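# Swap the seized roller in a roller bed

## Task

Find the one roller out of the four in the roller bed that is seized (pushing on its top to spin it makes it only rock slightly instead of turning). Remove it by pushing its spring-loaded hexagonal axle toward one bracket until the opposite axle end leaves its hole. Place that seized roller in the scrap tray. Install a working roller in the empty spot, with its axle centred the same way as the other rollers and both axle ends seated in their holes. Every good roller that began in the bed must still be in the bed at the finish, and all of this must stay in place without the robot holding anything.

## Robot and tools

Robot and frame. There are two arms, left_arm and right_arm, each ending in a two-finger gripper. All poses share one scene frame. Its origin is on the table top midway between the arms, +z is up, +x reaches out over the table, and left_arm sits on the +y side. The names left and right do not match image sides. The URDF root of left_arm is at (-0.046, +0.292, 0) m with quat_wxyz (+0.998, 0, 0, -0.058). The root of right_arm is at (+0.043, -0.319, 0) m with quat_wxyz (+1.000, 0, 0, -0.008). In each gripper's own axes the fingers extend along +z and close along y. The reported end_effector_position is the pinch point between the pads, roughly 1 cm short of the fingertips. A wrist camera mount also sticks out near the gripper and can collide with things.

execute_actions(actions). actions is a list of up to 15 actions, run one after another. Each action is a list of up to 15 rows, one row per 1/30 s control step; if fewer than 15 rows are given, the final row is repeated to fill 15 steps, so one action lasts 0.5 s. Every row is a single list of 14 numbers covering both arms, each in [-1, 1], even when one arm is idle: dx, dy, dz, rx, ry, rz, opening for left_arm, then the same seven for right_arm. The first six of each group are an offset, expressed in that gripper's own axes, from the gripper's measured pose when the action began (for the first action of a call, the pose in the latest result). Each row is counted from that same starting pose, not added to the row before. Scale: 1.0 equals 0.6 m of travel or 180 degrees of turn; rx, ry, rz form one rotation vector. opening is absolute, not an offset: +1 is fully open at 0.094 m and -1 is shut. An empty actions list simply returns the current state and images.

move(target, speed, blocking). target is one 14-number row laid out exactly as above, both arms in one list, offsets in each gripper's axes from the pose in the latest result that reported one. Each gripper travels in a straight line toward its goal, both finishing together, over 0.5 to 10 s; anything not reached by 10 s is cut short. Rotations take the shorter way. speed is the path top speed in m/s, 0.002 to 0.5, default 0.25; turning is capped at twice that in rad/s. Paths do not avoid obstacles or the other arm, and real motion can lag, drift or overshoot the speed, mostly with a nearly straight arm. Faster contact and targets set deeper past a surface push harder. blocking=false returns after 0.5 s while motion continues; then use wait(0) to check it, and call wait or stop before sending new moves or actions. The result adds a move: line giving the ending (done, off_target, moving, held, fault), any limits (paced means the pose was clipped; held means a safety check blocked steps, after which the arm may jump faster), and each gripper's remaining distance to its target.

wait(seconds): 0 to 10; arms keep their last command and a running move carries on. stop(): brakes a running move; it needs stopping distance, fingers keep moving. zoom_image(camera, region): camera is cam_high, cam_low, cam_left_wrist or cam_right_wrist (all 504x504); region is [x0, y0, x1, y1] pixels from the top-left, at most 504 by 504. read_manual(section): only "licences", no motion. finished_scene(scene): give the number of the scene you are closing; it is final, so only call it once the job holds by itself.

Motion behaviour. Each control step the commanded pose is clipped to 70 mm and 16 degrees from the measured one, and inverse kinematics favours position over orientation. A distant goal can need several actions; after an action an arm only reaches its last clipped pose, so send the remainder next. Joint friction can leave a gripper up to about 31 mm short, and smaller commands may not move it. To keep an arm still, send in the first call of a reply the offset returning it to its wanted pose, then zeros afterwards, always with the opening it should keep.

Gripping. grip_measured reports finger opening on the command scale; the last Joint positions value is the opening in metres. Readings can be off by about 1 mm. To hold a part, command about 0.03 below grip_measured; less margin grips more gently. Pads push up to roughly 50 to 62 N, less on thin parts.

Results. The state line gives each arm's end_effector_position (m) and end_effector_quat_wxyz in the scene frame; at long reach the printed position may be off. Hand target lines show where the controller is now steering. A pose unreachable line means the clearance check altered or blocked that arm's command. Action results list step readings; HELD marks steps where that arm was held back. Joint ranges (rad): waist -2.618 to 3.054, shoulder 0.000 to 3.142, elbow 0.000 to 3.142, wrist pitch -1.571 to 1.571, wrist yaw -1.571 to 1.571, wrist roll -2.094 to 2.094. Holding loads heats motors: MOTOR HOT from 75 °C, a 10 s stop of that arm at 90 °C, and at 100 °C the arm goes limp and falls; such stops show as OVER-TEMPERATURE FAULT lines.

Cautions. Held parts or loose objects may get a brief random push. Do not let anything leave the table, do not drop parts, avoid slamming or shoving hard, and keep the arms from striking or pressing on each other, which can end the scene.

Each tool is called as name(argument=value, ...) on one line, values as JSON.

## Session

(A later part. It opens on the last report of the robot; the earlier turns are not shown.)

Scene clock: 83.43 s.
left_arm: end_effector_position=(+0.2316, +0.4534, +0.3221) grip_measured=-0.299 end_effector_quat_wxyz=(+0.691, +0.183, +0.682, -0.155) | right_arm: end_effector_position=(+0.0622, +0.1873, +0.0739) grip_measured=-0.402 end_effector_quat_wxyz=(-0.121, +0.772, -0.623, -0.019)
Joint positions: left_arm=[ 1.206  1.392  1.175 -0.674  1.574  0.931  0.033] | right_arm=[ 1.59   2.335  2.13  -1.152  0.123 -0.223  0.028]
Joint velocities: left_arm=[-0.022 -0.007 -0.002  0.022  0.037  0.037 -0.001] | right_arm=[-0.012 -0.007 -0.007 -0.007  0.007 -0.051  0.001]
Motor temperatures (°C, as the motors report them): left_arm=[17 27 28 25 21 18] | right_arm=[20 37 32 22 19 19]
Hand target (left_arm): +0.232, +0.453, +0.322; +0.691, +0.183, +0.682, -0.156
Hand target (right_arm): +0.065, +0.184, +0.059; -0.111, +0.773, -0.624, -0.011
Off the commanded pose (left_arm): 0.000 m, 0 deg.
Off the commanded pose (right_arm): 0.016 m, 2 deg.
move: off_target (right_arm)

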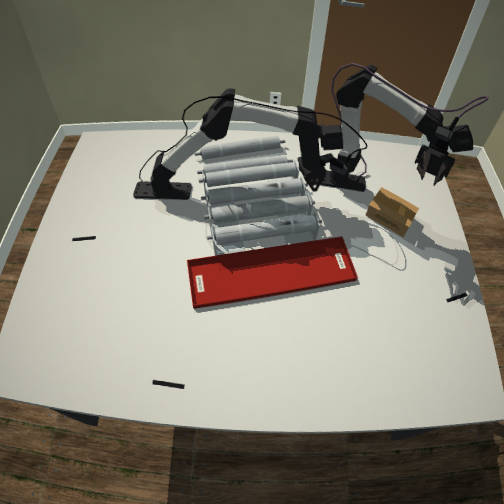

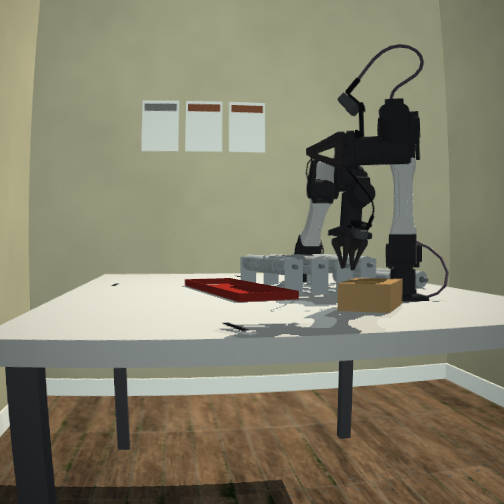

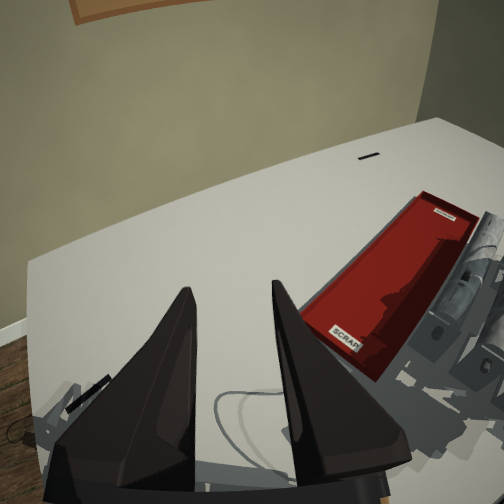

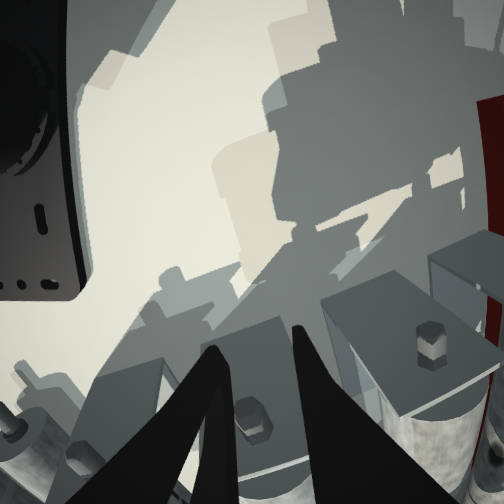

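move(target=[0,0,0,0,0,0,-0.3, 0.03,0,0,0,0.12,0,-0.4], speed=0.04)

move(target=[0,0,0,0,0,0,-0.3, 0,0,0,0,0,0,-1])

move(target=[0,0,0,0,0,0,-0.3, -0.07,0,-0.012,0,0,0,-1], speed=0.015)

Scene clock: 91.83 s.
left_arm: end_effector_position=(+0.2316, +0.4534, +0.3221) grip_measured=-0.299 end_effector_quat_wxyz=(+0.691, +0.183, +0.682, -0.155) | right_arm: end_effector_position=(+0.0683, +0.1823, +0.0788) grip_measured=-0.402 end_effector_quat_wxyz=(-0.087, +0.766, -0.634, +0.056)
Joint positions: left_arm=[ 1.206  1.392  1.175 -0.674  1.574  0.931  0.033] | right_arm=[ 1.603  2.578  2.604 -1.536  0.198 -0.178  0.028]
Joint velocities: left_arm=[ 0.012  0.002  0.002 -0.022 -0.022 -0.022 -0.   ] | right_arm=[ 0.007 -0.007  0.002  0.022 -0.095  0.037  0.   ]
Motor temperatures (°C, as the motors report them): left_arm=[17 27 28 25 21 18] | right_arm=[20 41 32 22 19 19]
Hand target (left_arm): +0.232, +0.453, +0.322; +0.691, +0.183, +0.682, -0.155
Hand target (right_arm): +0.067, +0.171, +0.071; -0.068, +0.768, -0.632, +0.077
Off the commanded pose (left_arm): 0.000 m, 0 deg.
Off the commanded pose (right_arm): 0.015 m, 13 deg.
joint sent to its limit (right arm) — the command would take joint 4 (wrist pitch) past its lower limit, so that joint was sent only as far as its limit.
move: off_target (right_arm)

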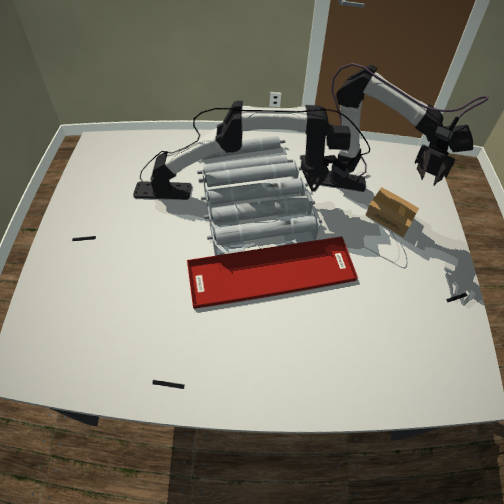

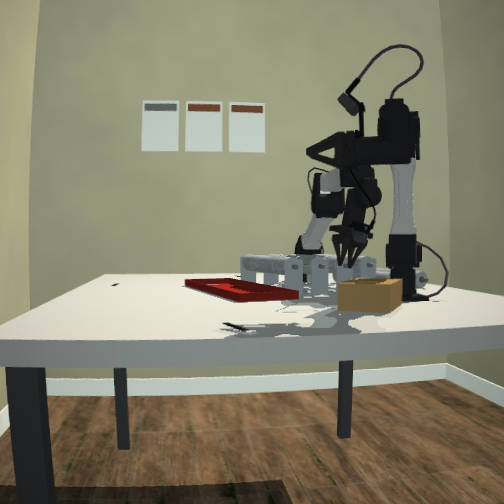

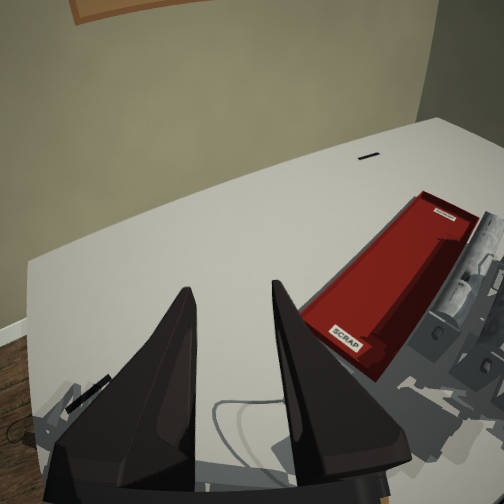

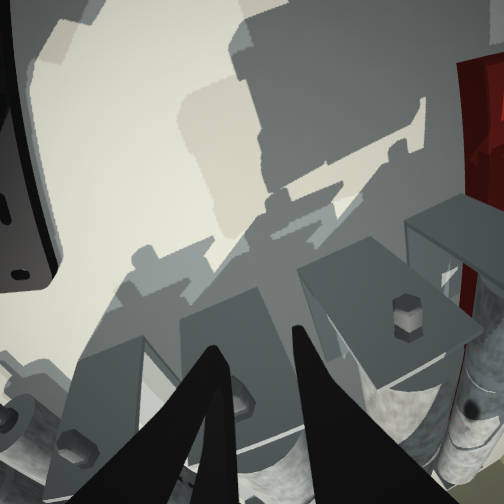

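Scene clock: 92.33 s.
left_arm: end_effector_position=(+0.2316, +0.4534, +0.3221) grip_measured=-0.299 end_effector_quat_wxyz=(+0.691, +0.183, +0.682, -0.155) | right_arm: end_effector_position=(+0.0683, +0.1823, +0.0788) grip_measured=-0.980 end_effector_quat_wxyz=(-0.087, +0.766, -0.634, +0.056)
Joint positions: left_arm=[ 1.206  1.392  1.175 -0.674  1.574  0.931  0.033] | right_arm=[ 1.603  2.578  2.604 -1.536  0.198 -0.178  0.001]
Joint velocities: left_arm=[-0.012  0.017  0.002  0.022 -0.037 -0.007 -0.001] | right_arm=[ 0.012  0.002 -0.002 -0.037 -0.11  -0.007  0.   ]
Motor temperatures (°C, as the motors report them): left_arm=[17 27 28 25 21 18] | right_arm=[20 41 32 22 19 19]
Hand target (left_arm): +0.232, +0.453, +0.322; +0.691, +0.183, +0.682, -0.155
Hand target (right_arm): +0.068, +0.182, +0.079; -0.087, +0.766, -0.634, +0.056
Off the commanded pose (left_arm): 0.000 m, 0 deg.
Off the commanded pose (right_arm): 0.000 m, 0 deg.
move: done

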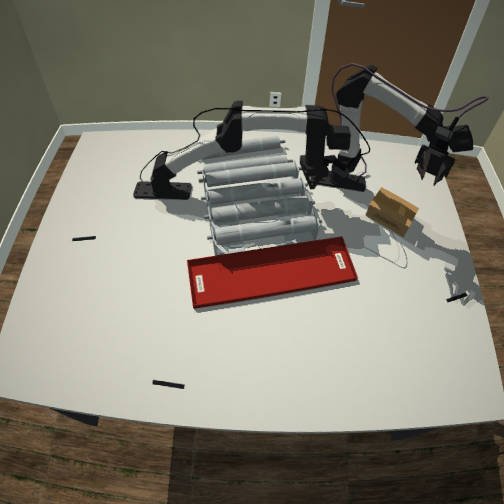

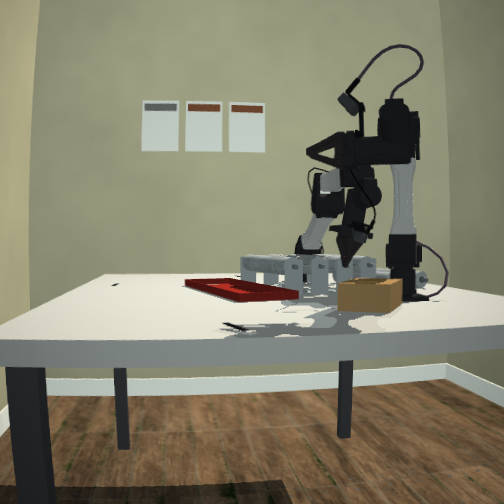

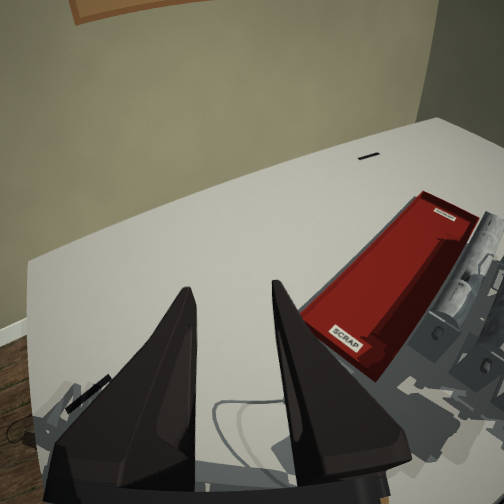

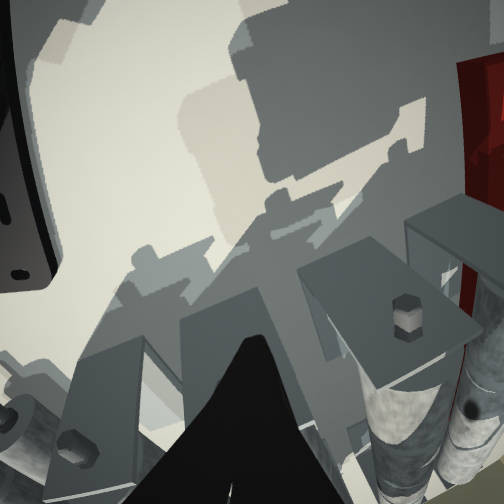

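Scene clock: 95.40 s.
left_arm: end_effector_position=(+0.2316, +0.4534, +0.3221) grip_measured=-0.299 end_effector_quat_wxyz=(+0.691, +0.183, +0.682, -0.155) | right_arm: end_effector_position=(+0.0614, +0.2160, +0.0915) grip_measured=-0.980 end_effector_quat_wxyz=(-0.136, +0.765, -0.630, +0.013)
Joint positions: left_arm=[ 1.206  1.392  1.175 -0.674  1.574  0.931  0.033] | right_arm=[ 1.615  2.676  2.833 -1.537  0.198 -0.184  0.001]
Joint velocities: left_arm=[-0.002  0.007 -0.007 -0.037 -0.022  0.022 -0.   ] | right_arm=[-0.017 -0.002  0.027 -0.051  0.022 -0.022  0.001]
Motor temperatures (°C, as the motors report them): left_arm=[17 27 29 25 21 18] | right_arm=[20 42 33 21 19 19]
Hand target (left_arm): +0.232, +0.453, +0.322; +0.691, +0.183, +0.682, -0.155
Hand target (right_arm): +0.058, +0.222, +0.087; -0.143, +0.767, -0.625, +0.010
Off the commanded pose (left_arm): 0.000 m, 0 deg.
Off the commanded pose (right_arm): 0.009 m, 7 deg.
elbow stopped short (right arm): the move would have taken joint 3 (elbow) straighter than the controller allows; a more bent joint 3 avoids this.
move: off_target (right_arm)

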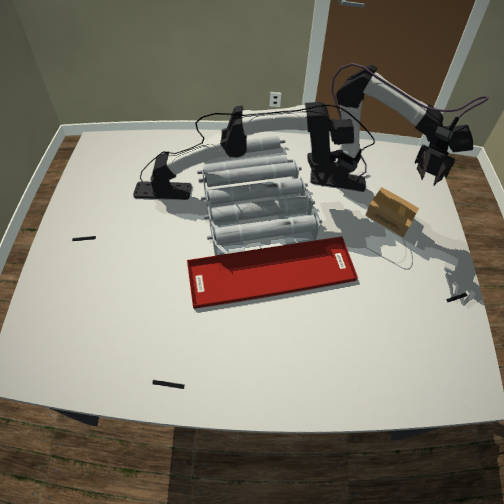

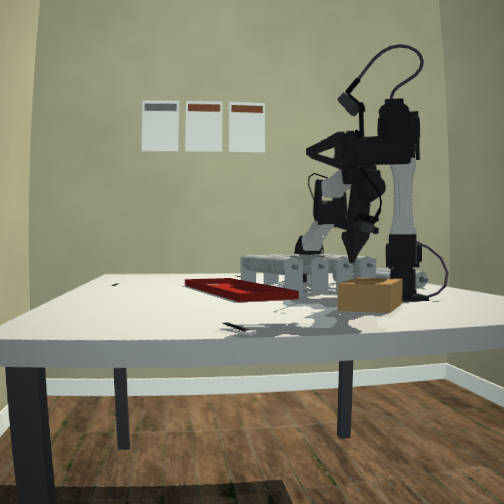

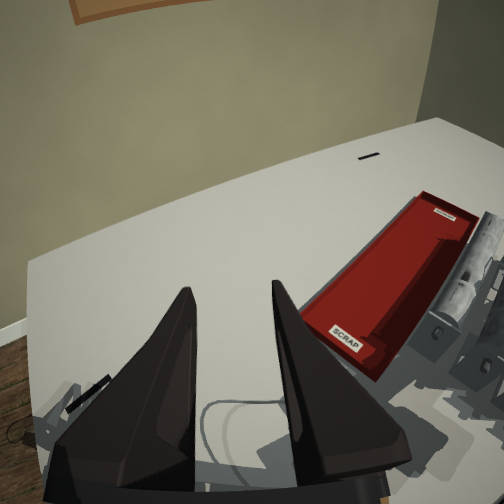

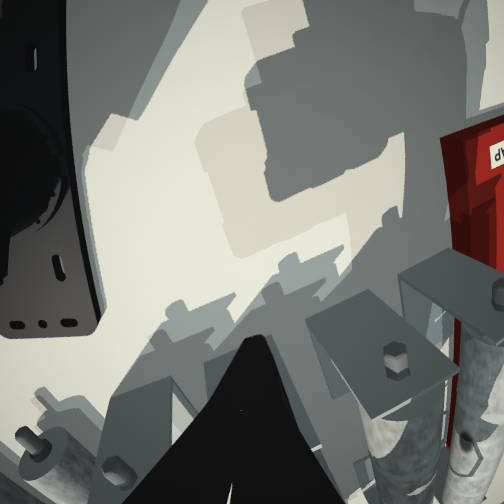

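move(target=[0,0,0,0,0,0,-0.3, 0.085,0.022,0.012,0,0.04,0,-0.3], speed=0.03)

move(target=[0,0,0,0,0,0,-0.3, 0,0,0,0,0,0,-1])

Scene clock: 99.90 s.
left_arm: end_effector_position=(+0.2316, +0.4534, +0.3221) grip_measured=-0.299 end_effector_quat_wxyz=(+0.691, +0.183, +0.682, -0.155) | right_arm: end_effector_position=(+0.0629, +0.1712, +0.0791) grip_measured=-0.302 end_effector_quat_wxyz=(-0.103, +0.760, -0.639, +0.051)
Joint positions: left_arm=[ 1.206  1.392  1.175 -0.674  1.574  0.931  0.033] | right_arm=[ 1.62   2.421  2.309 -1.372  0.214 -0.149  0.033]
Joint velocities: left_arm=[ 0.017 -0.017 -0.007  0.037  0.007 -0.007  0.   ] | right_arm=[ 0.002  0.002  0.002  0.066 -0.022  0.066 -0.001]
Motor temperatures (°C, as the motors report them): left_arm=[17 27 29 25 21 18] | right_arm=[20 45 33 22 19 19]
Hand target (left_arm): +0.232, +0.453, +0.322; +0.691, +0.183, +0.682, -0.155
Hand target (right_arm): +0.062, +0.165, +0.074; -0.097, +0.762, -0.638, +0.062
Off the commanded pose (left_arm): 0.000 m, 0 deg.
Off the commanded pose (right_arm): 0.008 m, 1 deg.
move: done

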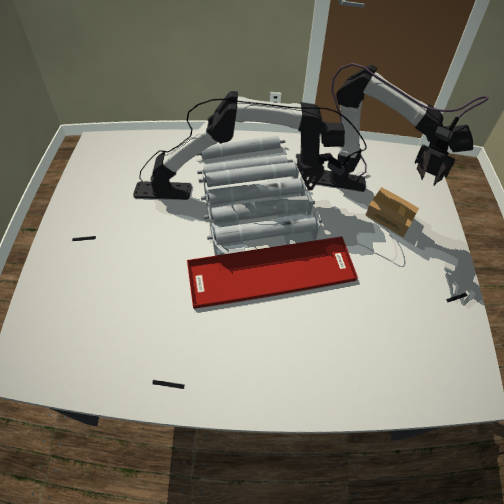

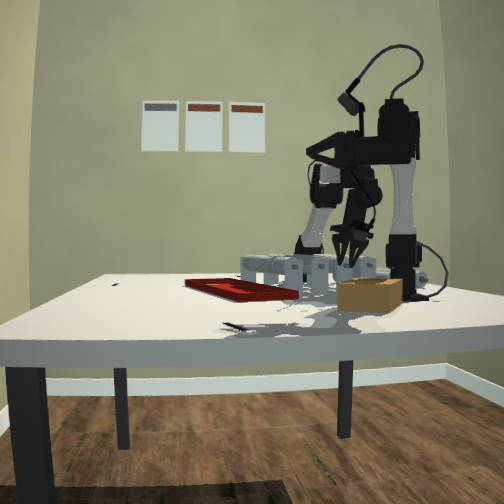

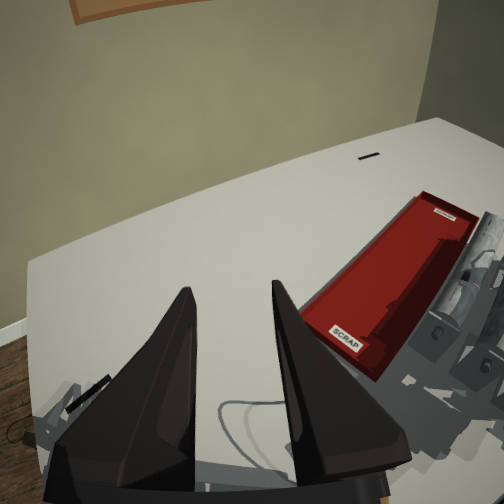

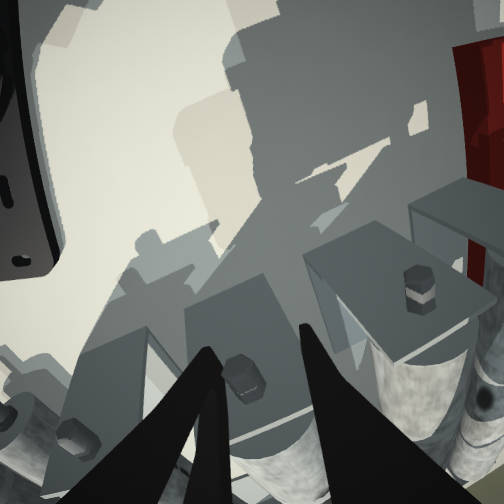

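Scene clock: 100.40 s.
left_arm: end_effector_position=(+0.2316, +0.4534, +0.3221) grip_measured=-0.299 end_effector_quat_wxyz=(+0.691, +0.183, +0.682, -0.155) | right_arm: end_effector_position=(+0.0544, +0.1700, +0.0776) grip_measured=-0.790 end_effector_quat_wxyz=(-0.094, +0.765, -0.636, +0.043)
Joint positions: left_arm=[ 1.206  1.392  1.175 -0.674  1.574  0.931  0.033] | right_arm=[ 1.629  2.422  2.309 -1.376  0.19  -0.15   0.01 ]
Joint velocities: left_arm=[ 0.007  0.002 -0.002 -0.125 -0.022 -0.037  0.   ] | right_arm=[-0.002 -0.002 -0.022 -0.022 -0.022 -0.022  0.   ]
Motor temperatures (°C, as the motors report them): left_arm=[17 27 29 25 21 18] | right_arm=[20 45 33 22 19 19]
Hand target (left_arm): +0.232, +0.453, +0.322; +0.691, +0.183, +0.682, -0.155
Hand target (right_arm): +0.063, +0.171, +0.079; -0.103, +0.760, -0.639, +0.051
Off the commanded pose (left_arm): 0.000 m, 0 deg.
Off the commanded pose (right_arm): 0.009 m, 2 deg.
move: done

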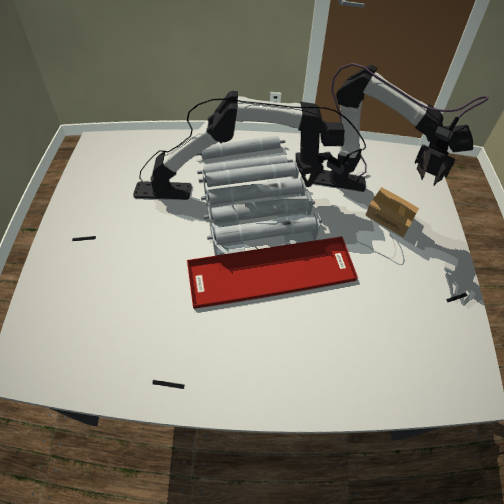

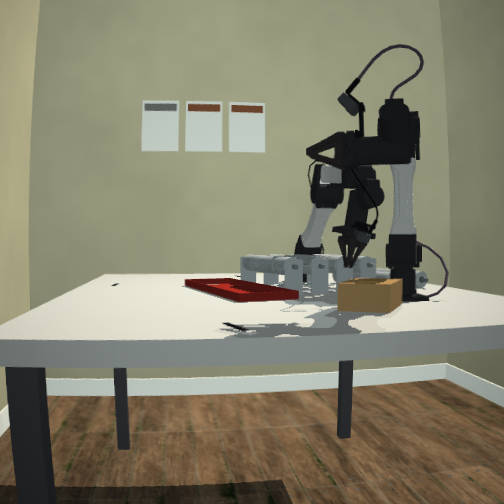

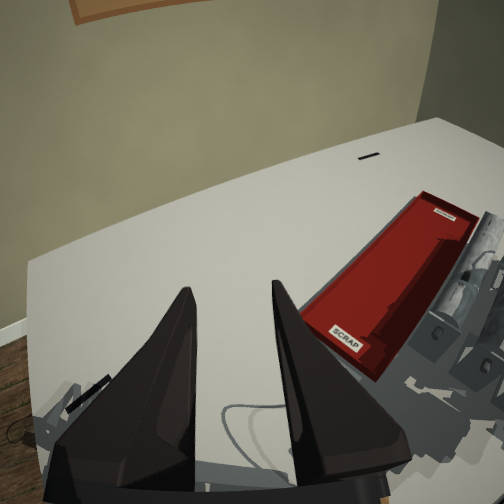

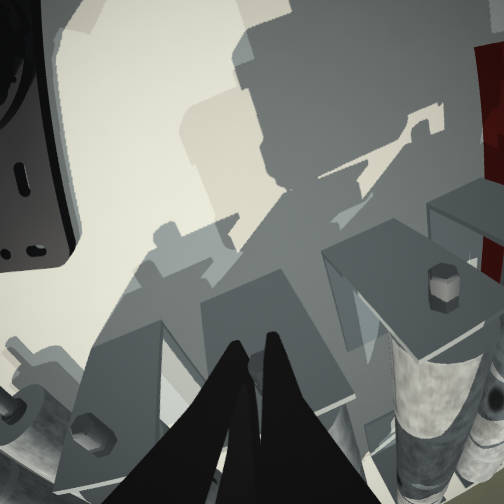

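move(target=[0,0,0,0,0,0,-0.3, -0.06,0,0,0,0,0,-1], speed=0.015)

zoom_image(camera="cam_high", region=[180,130,340,260])

Scene clock: 104.67 s.
left_arm: end_effector_position=(+0.2316, +0.4534, +0.3221) grip_measured=-0.299 end_effector_quat_wxyz=(+0.691, +0.183, +0.682, -0.155) | right_arm: end_effector_position=(+0.0498, +0.1960, +0.0825) grip_measured=-0.804 end_effector_quat_wxyz=(-0.101, +0.764, -0.636, +0.034)
Joint positions: left_arm=[ 1.206  1.392  1.175 -0.674  1.574  0.931  0.033] | right_arm=[ 1.635  2.635  2.728 -1.56   0.188 -0.144  0.009]
Joint velocities: left_arm=[ 0.012 -0.007 -0.012  0.007 -0.007 -0.022 -0.   ] | right_arm=[-0.002  0.002  0.012  0.007 -0.022  0.037  0.001]
Motor temperatures (°C, as the motors report them): left_arm=[17 27 29 25 21 18] | right_arm=[20 46 33 22 19 19]
Hand target (left_arm): +0.232, +0.453, +0.322; +0.691, +0.183, +0.682, -0.155
Hand target (right_arm): +0.047, +0.205, +0.079; -0.112, +0.765, -0.633, +0.028
Off the commanded pose (left_arm): 0.000 m, 0 deg.
Off the commanded pose (right_arm): 0.010 m, 1 deg.
joint sent to its limit (right arm) — the command would take joint 4 (wrist pitch) past its lower limit, so that joint was sent only as far as its limit.
move: done

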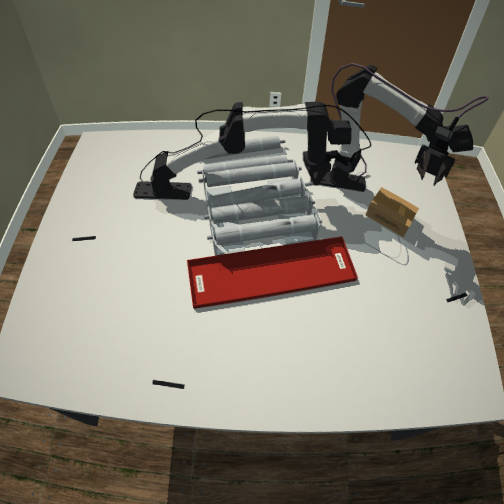

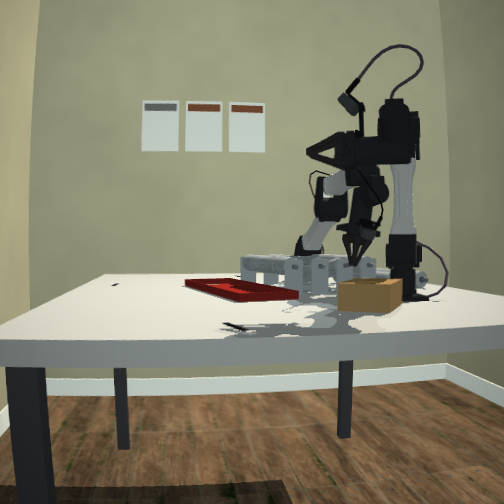

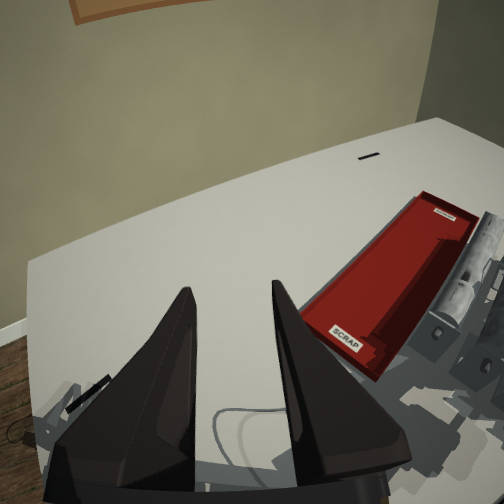

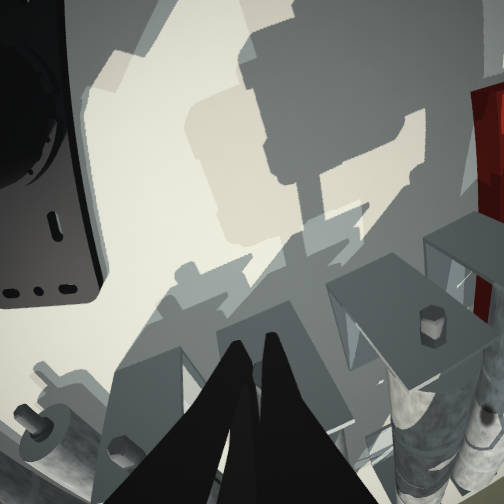

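Region (180, 130, 340, 260) of cam_high's 504x504 image, scaled by 3.150, with more detail than that image has; it fills the top 410 rows of this view, and the rest is white.

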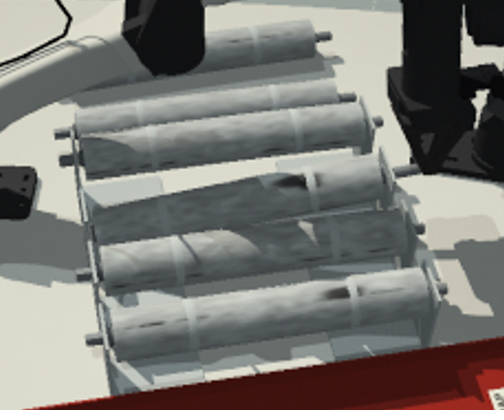

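move(target=[0,0,0,0,0,0,-0.3, 0,0,-0.1,0,0,0,-0.3], speed=0.08)

move(target=[0,0,0,0,0,0,-0.3, 0.32,-0.03,0,-0.055,0.04,0,0.4], speed=0.1)

Scene clock: 109.03 s.
left_arm: end_effector_position=(+0.2316, +0.4534, +0.3221) grip_measured=-0.299 end_effector_quat_wxyz=(+0.691, +0.183, +0.682, -0.155) | right_arm: end_effector_position=(+0.0480, +0.1975, +0.1200) grip_measured=-0.302 end_effector_quat_wxyz=(-0.129, +0.761, -0.636, +0.008)
Joint positions: left_arm=[ 1.206  1.392  1.175 -0.674  1.574  0.931  0.033] | right_arm=[ 1.638  2.559  2.728 -1.557  0.187 -0.144  0.033]
Joint velocities: left_arm=[ 0.032 -0.012 -0.012 -0.051 -0.037 -0.022 -0.   ] | right_arm=[-0.012  0.012 -0.017 -0.007 -0.022  0.007 -0.001]
Motor temperatures (°C, as the motors report them): left_arm=[17 28 29 25 21 18] | right_arm=[20 47 34 21 19 19]
Hand target (left_arm): +0.232, +0.453, +0.322; +0.691, +0.183, +0.682, -0.155
Hand target (right_arm): +0.048, +0.198, +0.114; -0.125, +0.761, -0.636, +0.012
Off the commanded pose (left_arm): 0.000 m, 0 deg.
Off the commanded pose (right_arm): 0.024 m, 4 deg.
move: held (right_arm); limits=held; held on 17 of 30 steps (right_arm), including the last (right_arm)
pose unreachable (right arm): on one or more control steps of this call, first in action 0 (counted from 0), this arm could not follow its commanded pose, so it was not sent that pose on those steps. On the call's last step it was still not sent that pose. It may still have moved: this result reports where it is.
cause: the commanded pose would bring a part of the arm too close to another arm (this arm's wrist (the part past joint 4) and the other arm's forearm (the part past joint 3)).

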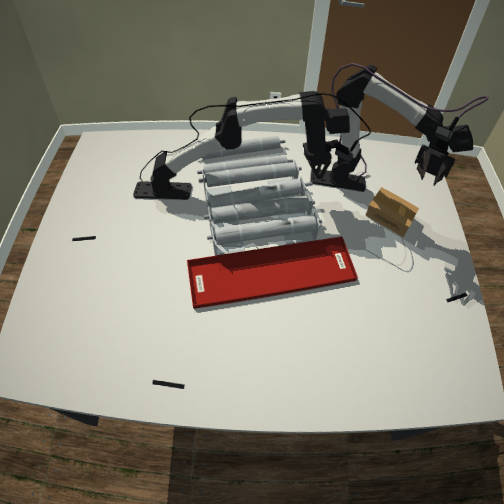

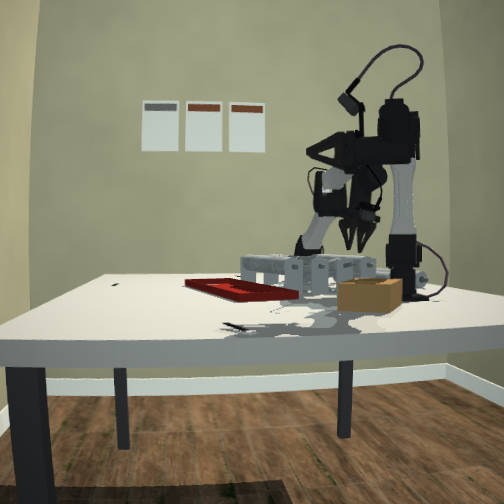

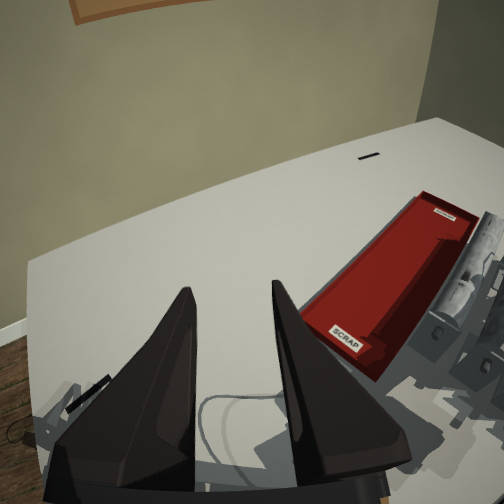

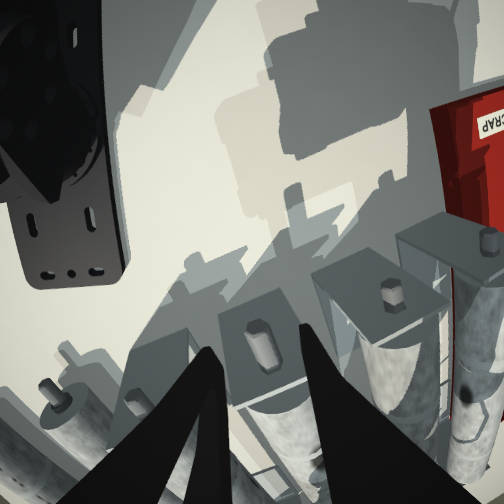

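Scene clock: 111.27 s.
left_arm: end_effector_position=(+0.2316, +0.4534, +0.3221) grip_measured=-0.299 end_effector_quat_wxyz=(+0.691, +0.183, +0.682, -0.155) | right_arm: end_effector_position=(+0.1048, +0.0159, +0.0993) grip_measured=+0.398 end_effector_quat_wxyz=(-0.025, +0.764, -0.644, +0.005)
Joint positions: left_arm=[ 1.206  1.392  1.175 -0.674  1.574  0.931  0.033] | right_arm=[ 1.42   1.803  1.462 -1.192  0.034 -0.338  0.066]
Joint velocities: left_arm=[ 0.002  0.007  0.002  0.007  0.066 -0.066 -0.   ] | right_arm=[ 0.002 -0.007 -0.007 -0.066 -0.022  0.007 -0.   ]
Motor temperatures (°C, as the motors report them): left_arm=[17 28 29 25 21 18] | right_arm=[20 47 34 21 19 19]
Hand target (left_arm): +0.232, +0.453, +0.322; +0.691, +0.183, +0.682, -0.155
Hand target (right_arm): +0.105, +0.014, +0.095; -0.024, +0.766, -0.642, +0.001
Off the commanded pose (left_arm): 0.000 m, 0 deg.
Off the commanded pose (right_arm): 0.006 m, 1 deg.
move: done

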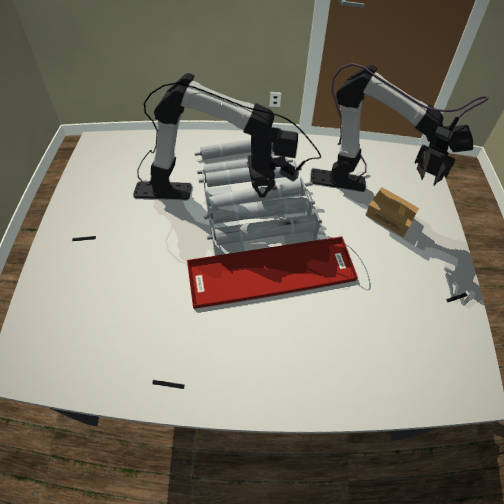

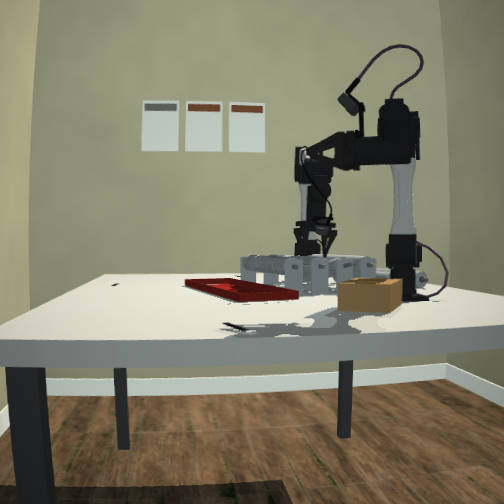

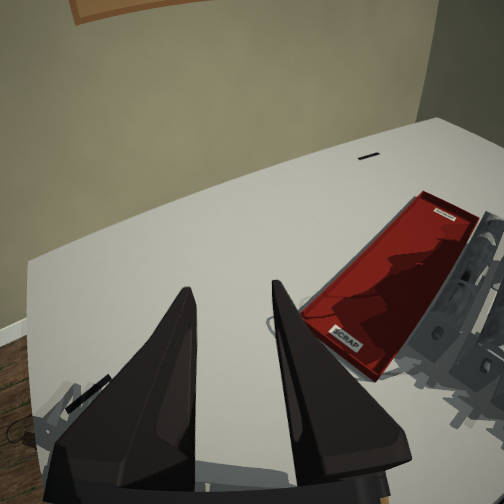

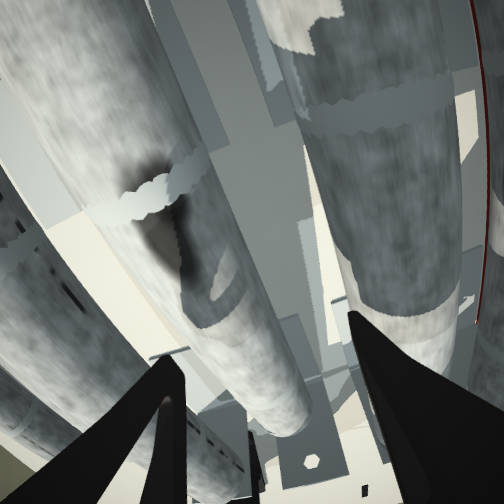

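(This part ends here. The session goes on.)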